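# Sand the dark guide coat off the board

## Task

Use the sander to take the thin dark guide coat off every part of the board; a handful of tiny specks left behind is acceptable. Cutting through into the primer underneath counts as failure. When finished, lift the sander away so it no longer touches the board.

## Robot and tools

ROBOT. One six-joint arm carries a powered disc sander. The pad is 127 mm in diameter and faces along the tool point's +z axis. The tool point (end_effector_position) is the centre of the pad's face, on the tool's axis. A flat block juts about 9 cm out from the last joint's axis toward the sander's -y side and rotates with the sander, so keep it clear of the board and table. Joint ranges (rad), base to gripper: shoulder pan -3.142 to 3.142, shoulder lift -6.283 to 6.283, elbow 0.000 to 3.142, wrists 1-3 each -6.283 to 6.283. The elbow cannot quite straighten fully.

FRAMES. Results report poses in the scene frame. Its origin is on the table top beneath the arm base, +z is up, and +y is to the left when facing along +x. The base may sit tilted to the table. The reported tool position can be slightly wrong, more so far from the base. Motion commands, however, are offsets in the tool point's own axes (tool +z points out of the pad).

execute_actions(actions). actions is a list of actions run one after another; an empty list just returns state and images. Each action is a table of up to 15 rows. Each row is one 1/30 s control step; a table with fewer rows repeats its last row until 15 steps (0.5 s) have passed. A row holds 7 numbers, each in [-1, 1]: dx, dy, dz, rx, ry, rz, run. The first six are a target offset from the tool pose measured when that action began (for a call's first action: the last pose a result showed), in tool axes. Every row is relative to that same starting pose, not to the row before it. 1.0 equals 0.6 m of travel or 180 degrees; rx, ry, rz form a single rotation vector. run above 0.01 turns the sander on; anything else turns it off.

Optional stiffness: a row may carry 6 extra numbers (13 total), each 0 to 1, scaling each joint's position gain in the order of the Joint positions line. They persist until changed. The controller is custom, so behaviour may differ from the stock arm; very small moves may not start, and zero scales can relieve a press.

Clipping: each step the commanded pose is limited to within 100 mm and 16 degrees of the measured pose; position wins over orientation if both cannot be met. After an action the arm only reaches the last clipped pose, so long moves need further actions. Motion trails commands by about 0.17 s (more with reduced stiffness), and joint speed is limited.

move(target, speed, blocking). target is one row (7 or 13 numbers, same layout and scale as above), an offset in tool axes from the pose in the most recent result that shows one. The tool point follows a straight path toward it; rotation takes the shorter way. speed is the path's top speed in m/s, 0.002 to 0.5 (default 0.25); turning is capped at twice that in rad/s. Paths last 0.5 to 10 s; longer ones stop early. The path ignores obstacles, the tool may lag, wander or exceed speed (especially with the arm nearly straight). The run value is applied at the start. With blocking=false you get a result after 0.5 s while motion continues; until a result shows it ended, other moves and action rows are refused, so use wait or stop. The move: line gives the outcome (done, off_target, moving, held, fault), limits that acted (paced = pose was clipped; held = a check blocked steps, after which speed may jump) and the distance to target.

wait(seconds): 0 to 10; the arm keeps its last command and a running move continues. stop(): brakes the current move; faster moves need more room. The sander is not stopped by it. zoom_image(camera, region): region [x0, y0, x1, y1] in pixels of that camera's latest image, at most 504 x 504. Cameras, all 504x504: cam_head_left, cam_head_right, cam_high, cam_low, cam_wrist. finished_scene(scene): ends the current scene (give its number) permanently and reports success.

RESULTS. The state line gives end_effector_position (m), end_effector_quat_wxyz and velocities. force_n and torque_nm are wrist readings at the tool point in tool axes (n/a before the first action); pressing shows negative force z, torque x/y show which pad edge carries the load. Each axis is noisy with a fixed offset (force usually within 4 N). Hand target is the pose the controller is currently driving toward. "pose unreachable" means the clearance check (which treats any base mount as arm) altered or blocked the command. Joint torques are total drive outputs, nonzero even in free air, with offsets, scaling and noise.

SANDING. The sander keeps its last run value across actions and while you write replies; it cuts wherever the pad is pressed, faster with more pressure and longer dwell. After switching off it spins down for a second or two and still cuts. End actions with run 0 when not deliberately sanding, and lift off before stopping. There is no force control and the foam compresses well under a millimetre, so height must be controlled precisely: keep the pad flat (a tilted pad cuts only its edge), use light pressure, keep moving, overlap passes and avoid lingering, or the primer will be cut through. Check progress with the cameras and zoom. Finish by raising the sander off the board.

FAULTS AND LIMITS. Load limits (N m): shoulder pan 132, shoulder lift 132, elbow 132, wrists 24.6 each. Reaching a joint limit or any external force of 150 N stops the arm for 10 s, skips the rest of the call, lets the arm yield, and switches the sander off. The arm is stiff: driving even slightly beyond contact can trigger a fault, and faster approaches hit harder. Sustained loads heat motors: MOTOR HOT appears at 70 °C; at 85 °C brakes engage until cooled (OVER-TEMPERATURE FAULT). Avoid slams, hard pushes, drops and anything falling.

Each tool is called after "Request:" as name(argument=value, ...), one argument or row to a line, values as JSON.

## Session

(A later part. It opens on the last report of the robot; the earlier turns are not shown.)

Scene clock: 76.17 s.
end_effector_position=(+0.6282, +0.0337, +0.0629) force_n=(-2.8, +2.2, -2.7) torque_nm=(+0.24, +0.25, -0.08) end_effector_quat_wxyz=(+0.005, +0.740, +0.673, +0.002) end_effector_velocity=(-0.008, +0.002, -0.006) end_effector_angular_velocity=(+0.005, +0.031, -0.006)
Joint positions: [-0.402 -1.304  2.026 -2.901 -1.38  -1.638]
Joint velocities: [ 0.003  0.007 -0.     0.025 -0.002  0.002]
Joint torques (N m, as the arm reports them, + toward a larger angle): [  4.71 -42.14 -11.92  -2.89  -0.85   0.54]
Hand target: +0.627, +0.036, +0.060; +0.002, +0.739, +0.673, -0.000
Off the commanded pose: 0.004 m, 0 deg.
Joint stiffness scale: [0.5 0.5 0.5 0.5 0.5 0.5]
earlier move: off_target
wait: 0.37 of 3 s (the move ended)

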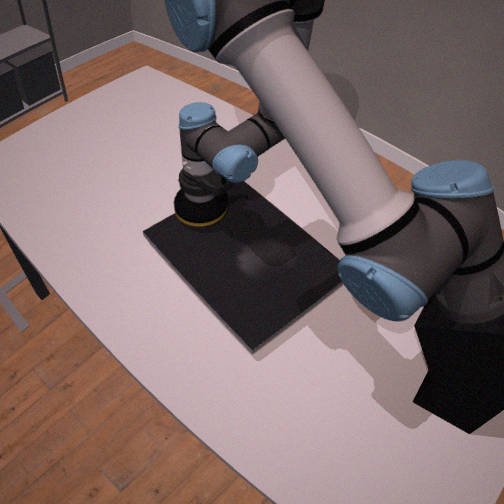

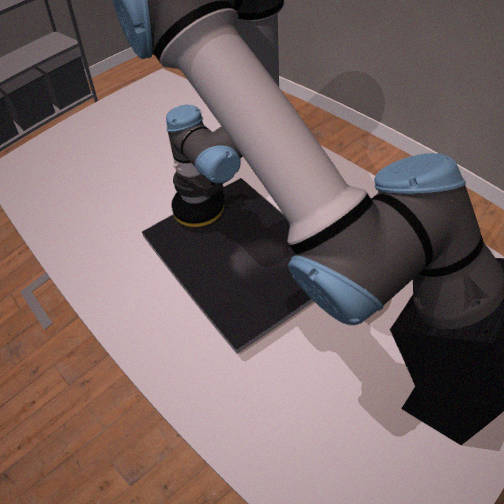

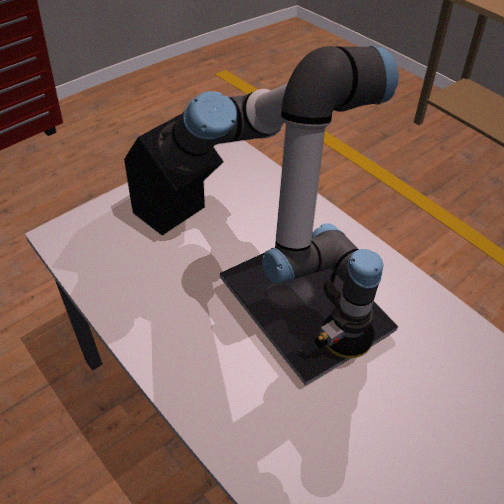

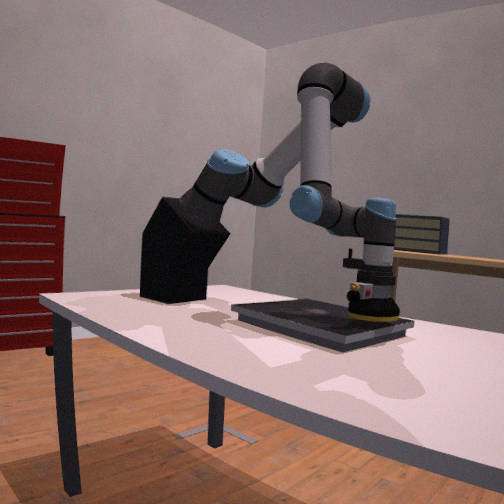

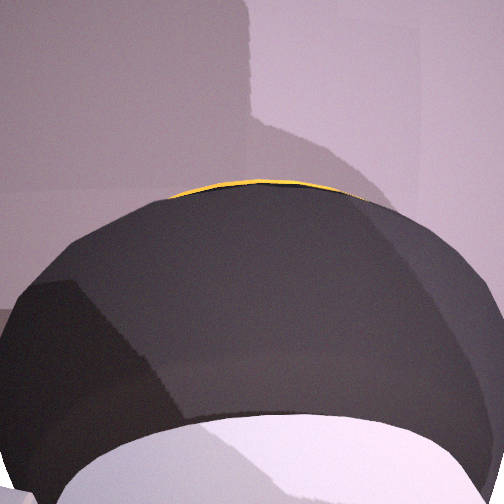

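Request:
execute_actions(
  actions=[],
)

Request:
move(
  target=[0, -0.55, 0, 0, 0, 0, 0],
  speed=0.054,
  blocking=false,
)

Request:
wait(
  seconds=1.2,
)

Request:
wait(
  seconds=1.3,
)

Request:
wait(
  seconds=1.3,
)

Request:
wait(
  seconds=1.3,
)

Request:
wait(
  seconds=3,
)

Scene clock: 81.00 s.
end_effector_position=(+0.6271, +0.0339, +0.0621) force_n=(+1.9, +0.8, +3.1) torque_nm=(+0.14, -0.09, -0.20) end_effector_quat_wxyz=(+0.003, +0.740, +0.672, +0.000) end_effector_velocity=(+0.000, +0.000, +0.000) end_effector_angular_velocity=(+0.000, -0.001, -0.001)
Joint positions: [-0.402 -1.303  2.026 -2.898 -1.38  -1.638]
Joint velocities: [-0.    -0.    -0.    -0.     0.     0.001]
Joint torques (N m, as the arm reports them, + toward a larger angle): [  4.06 -42.21 -12.54  -2.82  -0.75   0.42]
Hand target: +0.627, +0.036, +0.060; +0.002, +0.739, +0.673, -0.000
Off the commanded pose: 0.003 m, 0 deg.
Joint stiffness scale: [0.5 0.5 0.5 0.5 0.5 0.5]

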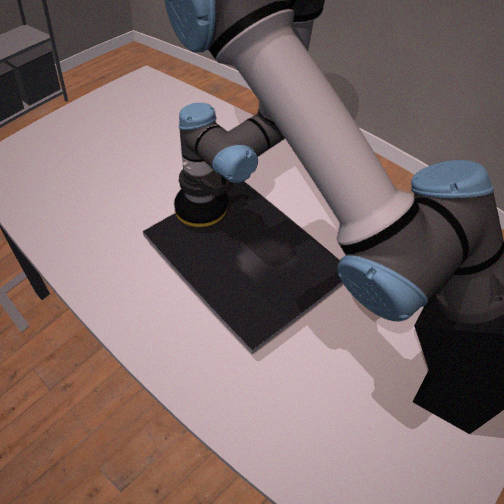

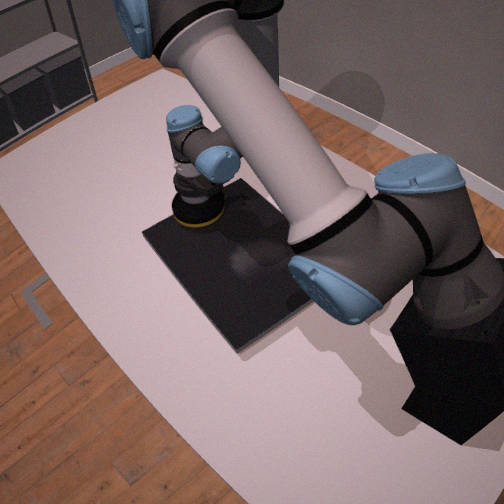

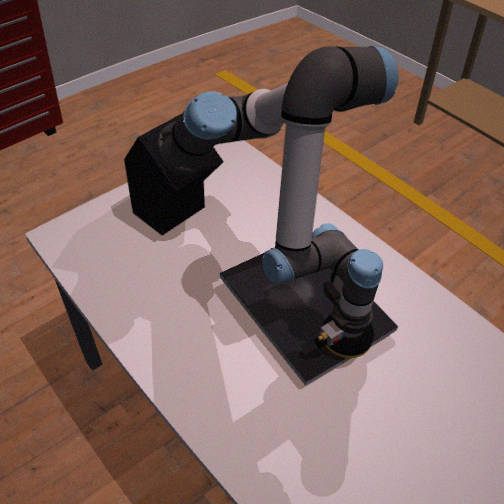

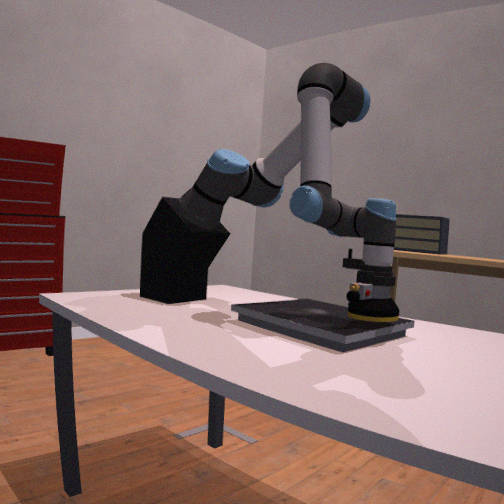

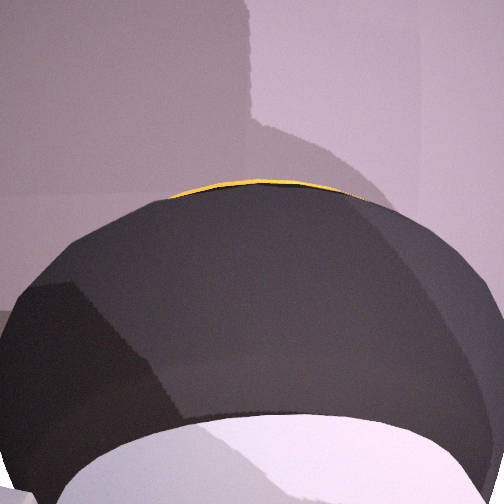

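Scene clock: 81.50 s.
end_effector_position=(+0.6114, +0.0361, +0.0602) force_n=(+3.5, +2.1, -1.7) torque_nm=(+0.30, -0.25, +0.08) end_effector_quat_wxyz=(+0.002, +0.740, +0.672, -0.001) end_effector_velocity=(-0.064, +0.010, -0.005) end_effector_angular_velocity=(+0.004, +0.024, +0.000)
Joint positions: [-0.402 -1.308  2.067 -2.93  -1.38  -1.639]
Joint velocities: [-0.    -0.027  0.162 -0.11   0.    -0.005]
Joint torques (N m, as the arm reports them, + toward a larger angle): [  1.38 -46.61  -7.71  -3.67   0.15  -0.16]
Hand target: +0.601, +0.037, +0.062; +0.003, +0.740, +0.672, +0.000
Off the commanded pose: 0.314 m, 0 deg.
Joint stiffness scale: [0.5 0.5 0.5 0.5 0.5 0.5]
move: running

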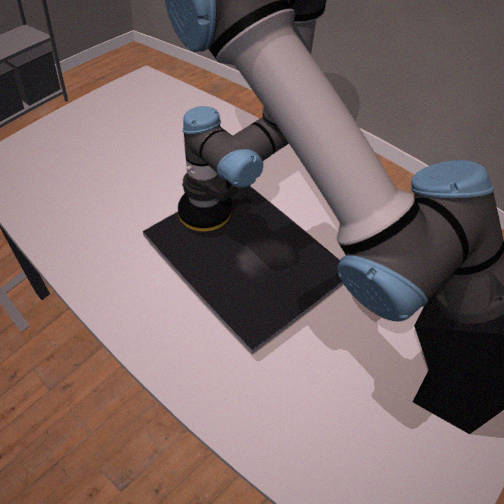

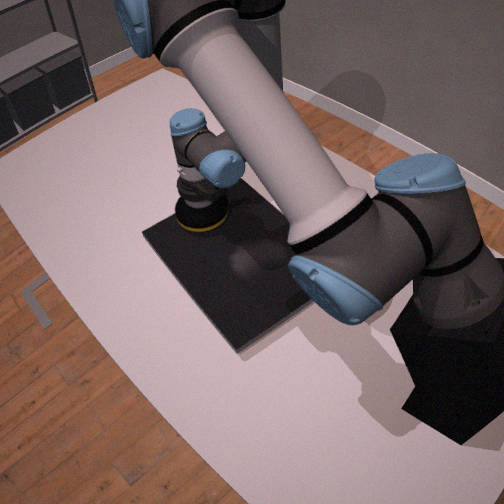

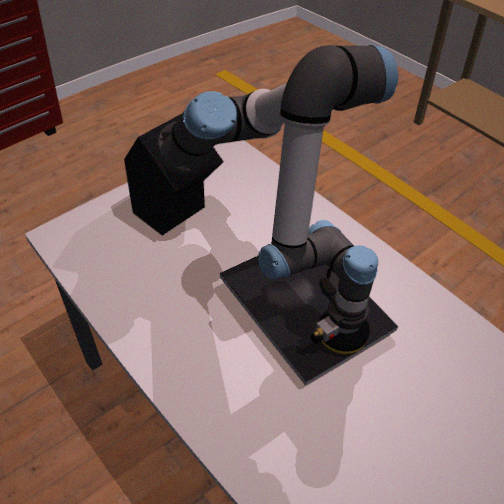

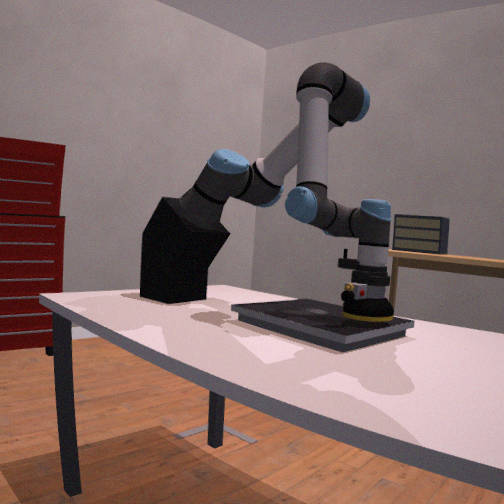

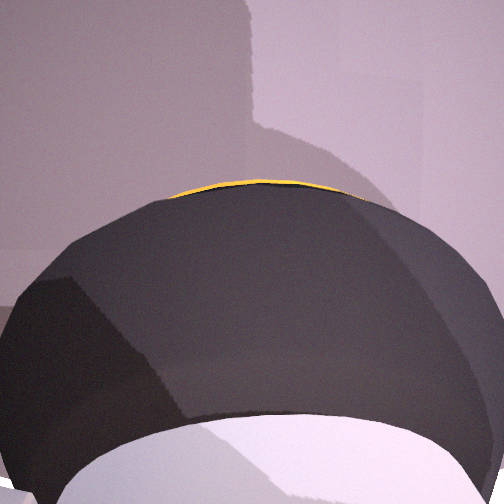

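Scene clock: 82.70 s.
end_effector_position=(+0.5461, +0.0437, +0.0597) force_n=(+0.4, +1.3, -1.1) torque_nm=(+0.10, -0.01, +0.11) end_effector_quat_wxyz=(+0.001, +0.740, +0.673, -0.001) end_effector_velocity=(-0.054, +0.005, -0.000) end_effector_angular_velocity=(+0.001, +0.000, +0.000)
Joint positions: [-0.409 -1.333  2.244 -3.079 -1.376 -1.647]
Joint velocities: [-0.01  -0.01   0.143 -0.131  0.006 -0.008]
Joint torques (N m, as the arm reports them, + toward a larger angle): [  0.44 -42.15  -4.43  -3.58   0.24  -0.23]
Hand target: +0.537, +0.043, +0.061; +0.003, +0.740, +0.672, +0.000
Off the commanded pose: 0.248 m, 0 deg.
Joint stiffness scale: [0.5 0.5 0.5 0.5 0.5 0.5]
earlier move: running
wait: 1.20 s; no rest

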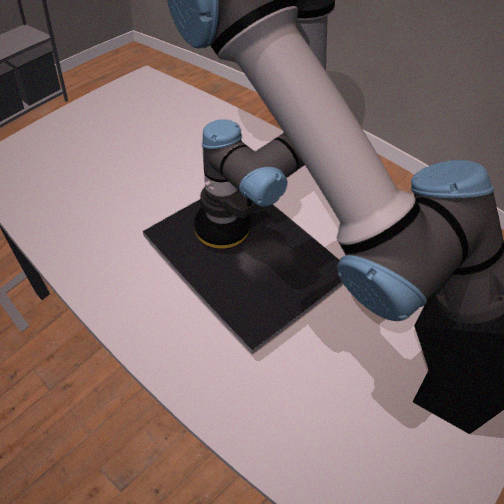

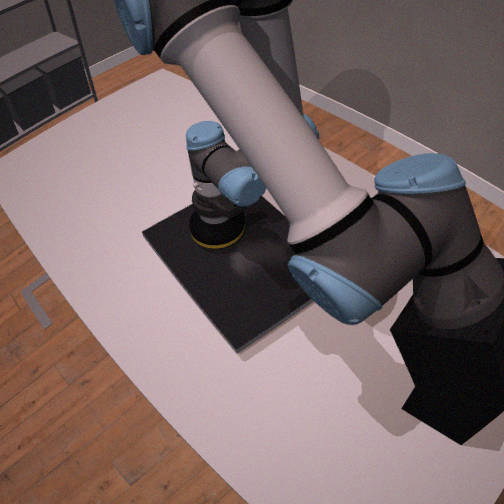

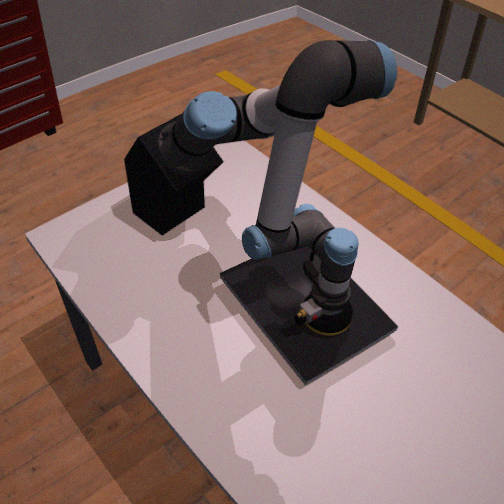

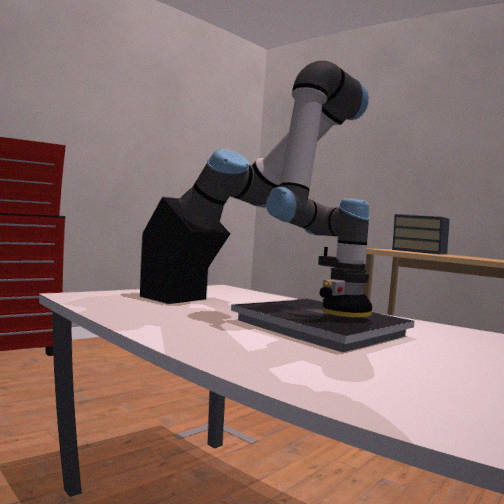

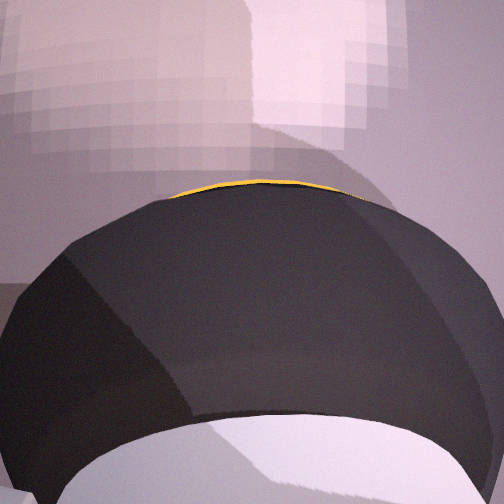

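Scene clock: 84.00 s.
end_effector_position=(+0.4791, +0.0504, +0.0626) force_n=(+0.2, +3.7, -2.7) torque_nm=(+0.32, +0.02, -0.17) end_effector_quat_wxyz=(+0.004, +0.739, +0.674, +0.001) end_effector_velocity=(-0.049, +0.005, +0.004) end_effector_angular_velocity=(-0.002, -0.012, +0.003)
Joint positions: [-0.424 -1.334  2.424 -3.263 -1.368 -1.659]
Joint velocities: [-0.012  0.012  0.134 -0.156  0.007 -0.01 ]
Joint torques (N m, as the arm reports them, + toward a larger angle): [  2.17 -30.84   0.47  -3.58   0.49  -0.16]
Hand target: +0.467, +0.050, +0.061; +0.003, +0.740, +0.672, -0.000
Off the commanded pose: 0.181 m, 0 deg.
Joint stiffness scale: [0.5 0.5 0.5 0.5 0.5 0.5]
earlier move: running
wait: 1.30 s; no rest

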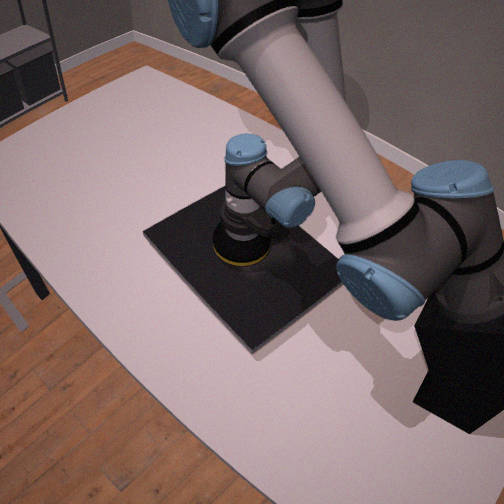

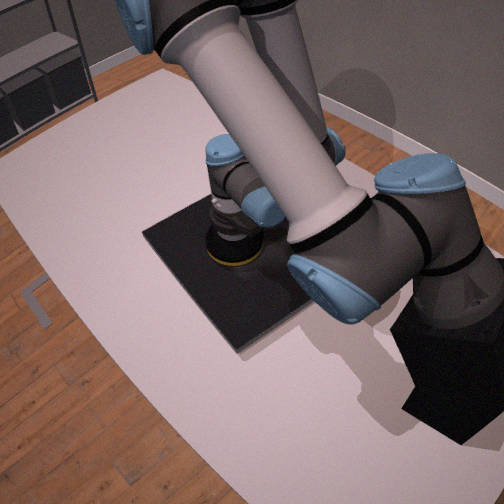

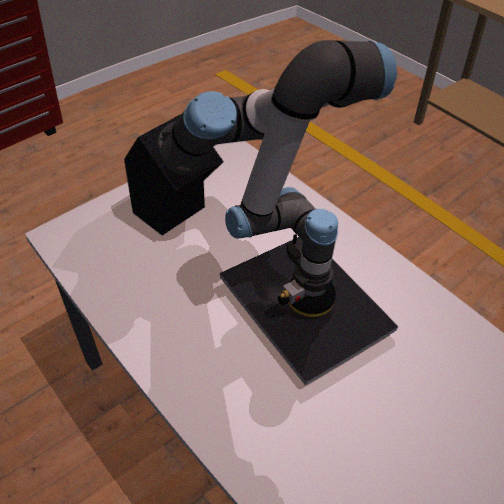

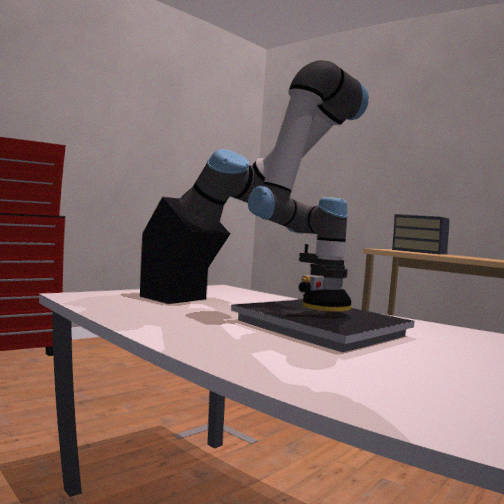

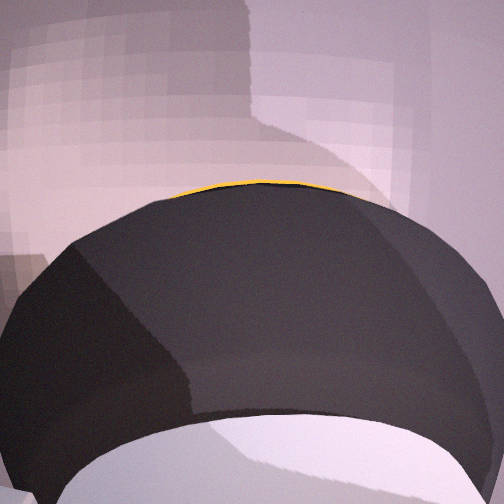

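Scene clock: 85.30 s.
end_effector_position=(+0.4089, +0.0568, +0.0615) force_n=(+1.5, +6.7, +0.5) torque_nm=(+0.77, +0.04, +0.04) end_effector_quat_wxyz=(+0.004, +0.739, +0.674, +0.001) end_effector_velocity=(-0.054, +0.005, -0.001) end_effector_angular_velocity=(+0.000, +0.003, -0.000)
Joint positions: [-0.443 -1.267  2.595 -3.495 -1.357 -1.676]
Joint velocities: [-0.018  0.087  0.127 -0.207  0.01  -0.016]
Joint torques (N m, as the arm reports them, + toward a larger angle): [  1.96 -28.27   5.77  -3.83   0.34  -0.45]
Hand target: +0.397, +0.057, +0.061; +0.003, +0.740, +0.672, -0.000
Off the commanded pose: 0.111 m, 0 deg.
Joint stiffness scale: [0.5 0.5 0.5 0.5 0.5 0.5]
earlier move: running
wait: 1.30 s; no rest

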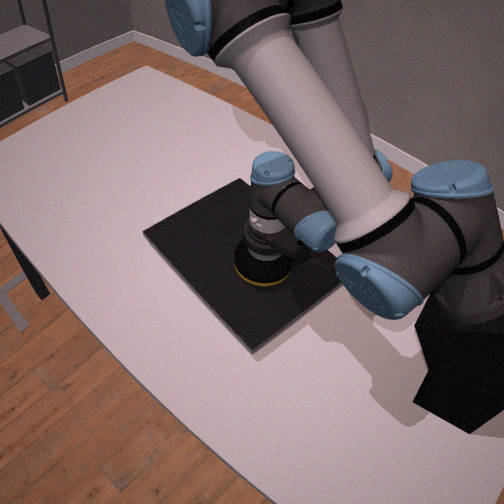

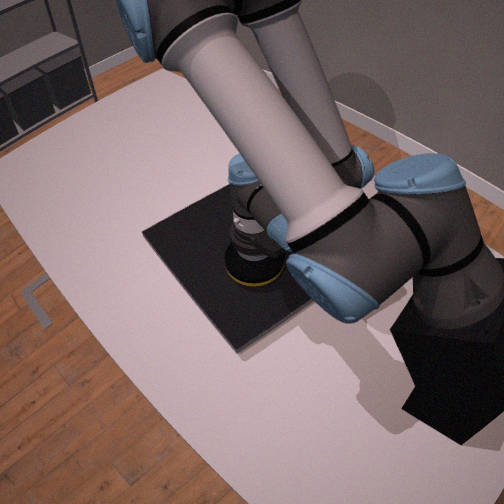

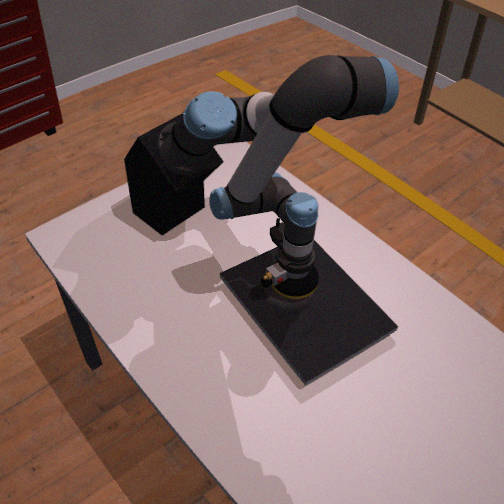

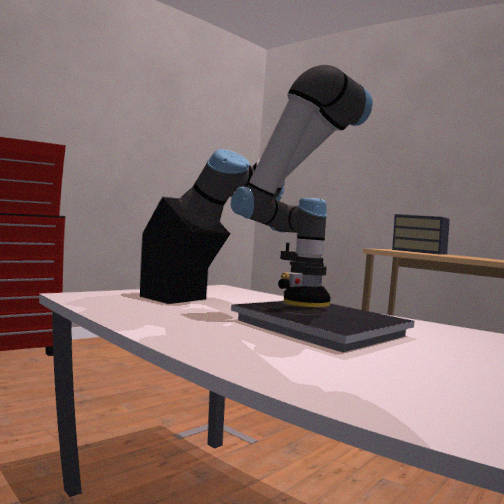

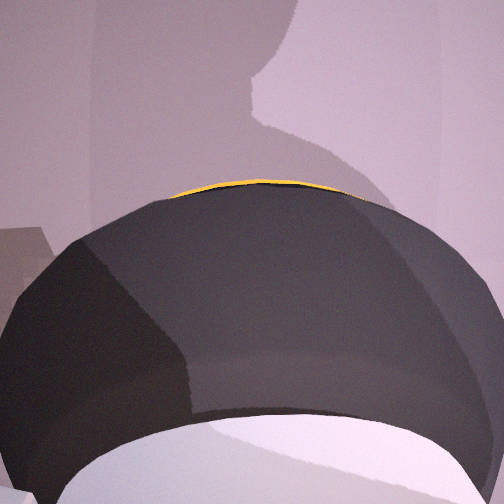

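Scene clock: 86.60 s.
end_effector_position=(+0.3381, +0.0632, +0.0602) force_n=(+4.7, +3.3, +2.7) torque_nm=(+0.48, -0.59, -0.07) end_effector_quat_wxyz=(+0.002, +0.739, +0.673, -0.001) end_effector_velocity=(-0.054, +0.005, -0.001) end_effector_angular_velocity=(+0.000, +0.005, -0.001)
Joint positions: [-0.472 -1.081  2.751 -3.828 -1.341 -1.701]
Joint velocities: [-0.027  0.217  0.112 -0.318  0.014 -0.024]
Joint torques (N m, as the arm reports them, + toward a larger angle): [  0.09 -24.61  13.77  -3.56   0.24  -0.13]
Hand target: +0.327, +0.063, +0.061; +0.002, +0.740, +0.672, -0.001
Off the commanded pose: 0.040 m, 0 deg.
Joint stiffness scale: [0.5 0.5 0.5 0.5 0.5 0.5]
earlier move: running
wait: 1.30 s; no rest

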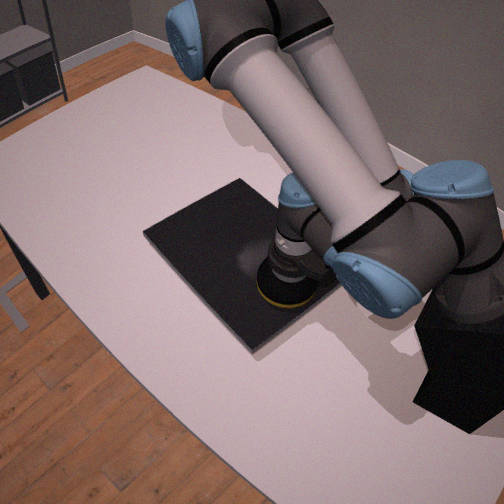

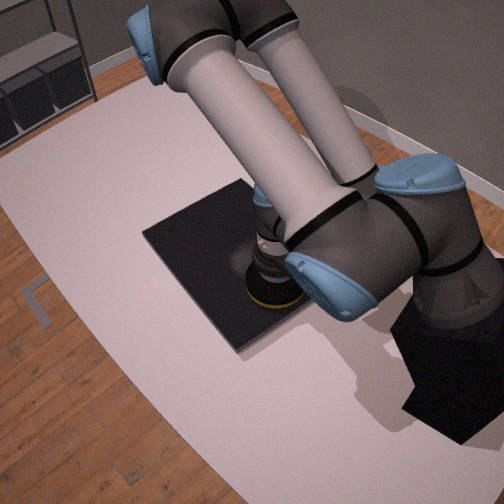

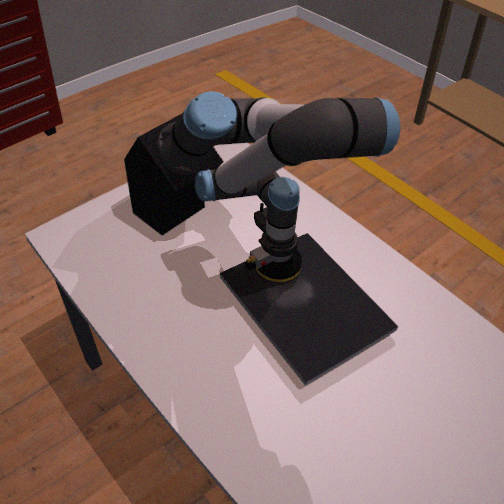

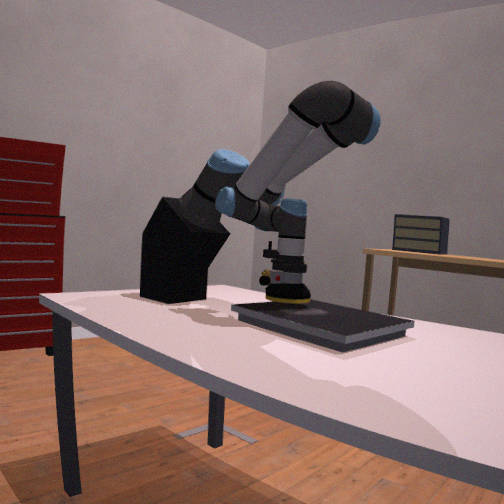

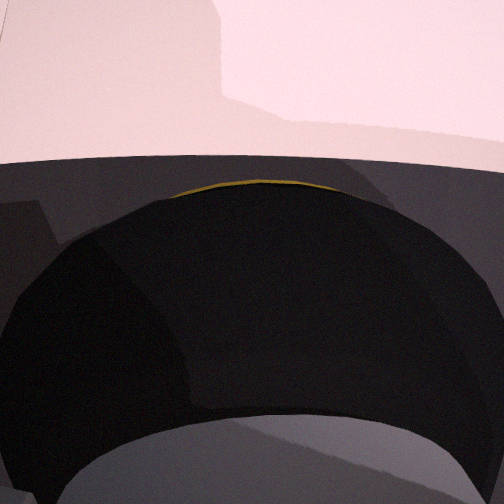

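Scene clock: 87.50 s.
end_effector_position=(+0.2993, +0.0664, +0.0589) force_n=(+0.9, +5.0, -0.8) torque_nm=(+0.73, +0.07, -0.14) end_effector_quat_wxyz=(+0.002, +0.740, +0.673, -0.001) end_effector_velocity=(+0.008, -0.002, +0.002) end_effector_angular_velocity=(-0.008, -0.055, +0.014)
Joint positions: [-0.496 -0.874  2.825 -4.104 -1.328 -1.72 ]
Joint velocities: [-0.007  0.044  0.001 -0.1    0.01  -0.006]
Joint torques (N m, as the arm reports them, + toward a larger angle): [  0.48 -27.36  16.51  -3.71   0.53  -0.15]
Hand target: +0.299, +0.066, +0.060; +0.003, +0.740, +0.672, +0.000
Off the commanded pose: 0.002 m, 0 deg.
Joint stiffness scale: [0.5 0.5 0.5 0.5 0.5 0.5]
earlier move: done
wait: 0.90 of 3 s (the move ended)

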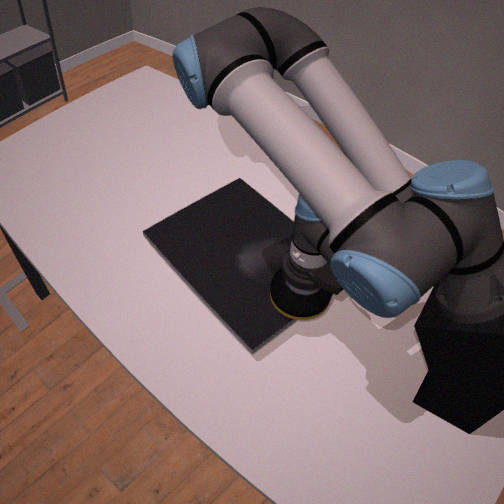

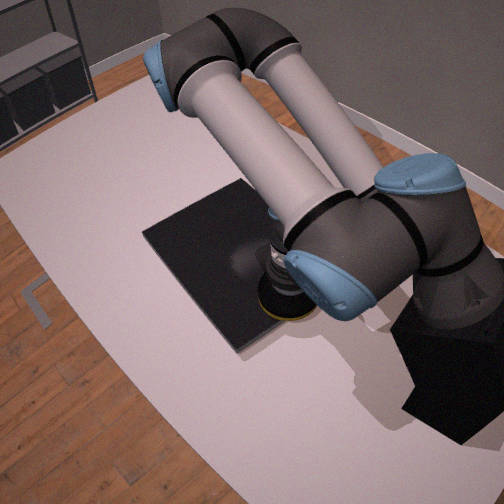

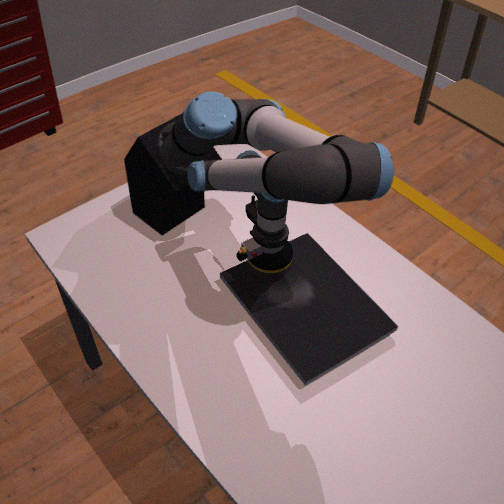

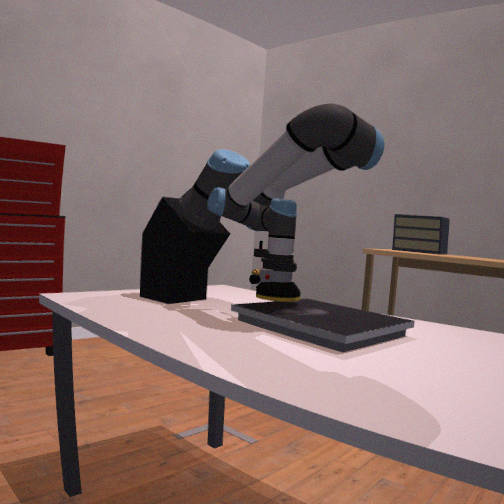

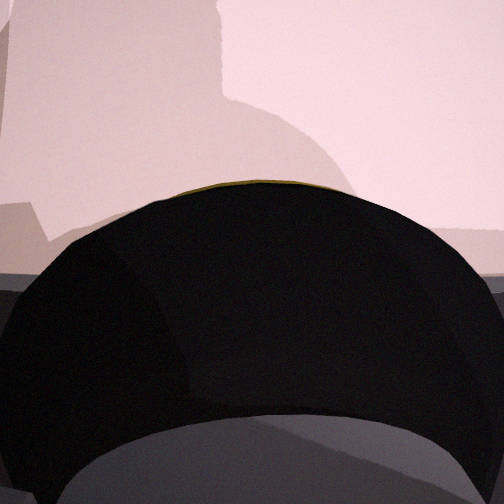

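Request:
execute_actions(
  actions=[],
)

Scene clock: 90.50 s.
end_effector_position=(+0.3017, +0.0662, +0.0598) force_n=(+5.0, -0.5, -1.2) torque_nm=(+0.14, -0.43, -0.01) end_effector_quat_wxyz=(+0.006, +0.738, +0.674, +0.002) end_effector_velocity=(+0.000, -0.000, -0.000) end_effector_angular_velocity=(-0.001, -0.000, -0.000)
Joint positions: [-0.497 -0.87   2.825 -4.119 -1.327 -1.721]
Joint velocities: [-0.     0.    -0.    -0.    -0.001  0.001]
Joint torques (N m, as the arm reports them, + toward a larger angle): [  0.76 -25.62  16.29  -3.59   0.21  -0.17]
Hand target: +0.299, +0.066, +0.060; +0.003, +0.740, +0.672, +0.000
Off the commanded pose: 0.003 m, 0 deg.
Joint stiffness scale: [0.5 0.5 0.5 0.5 0.5 0.5]

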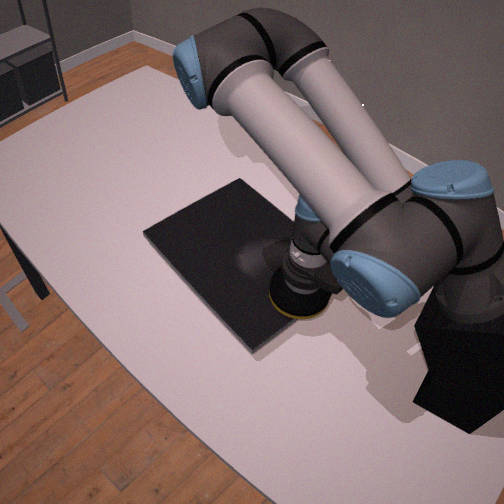

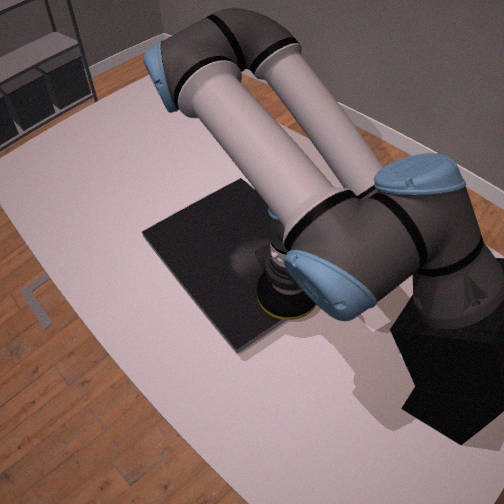

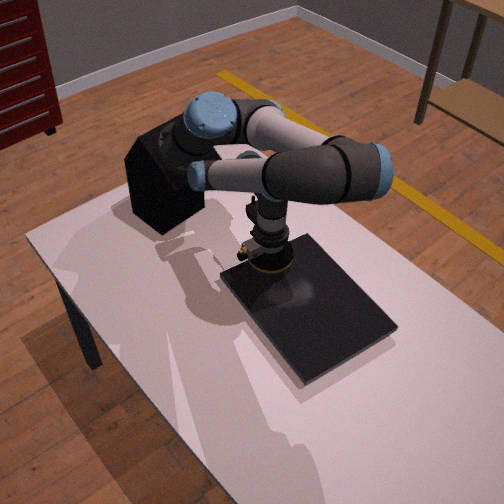

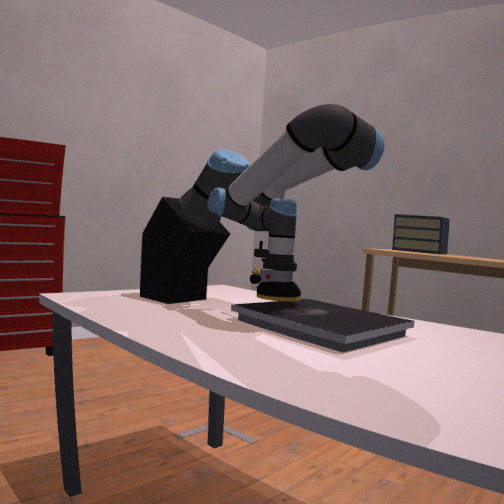

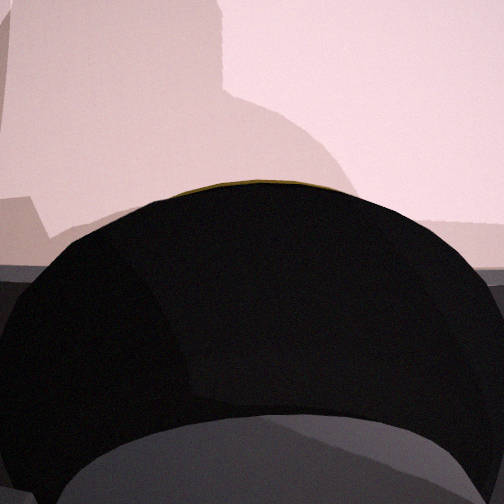

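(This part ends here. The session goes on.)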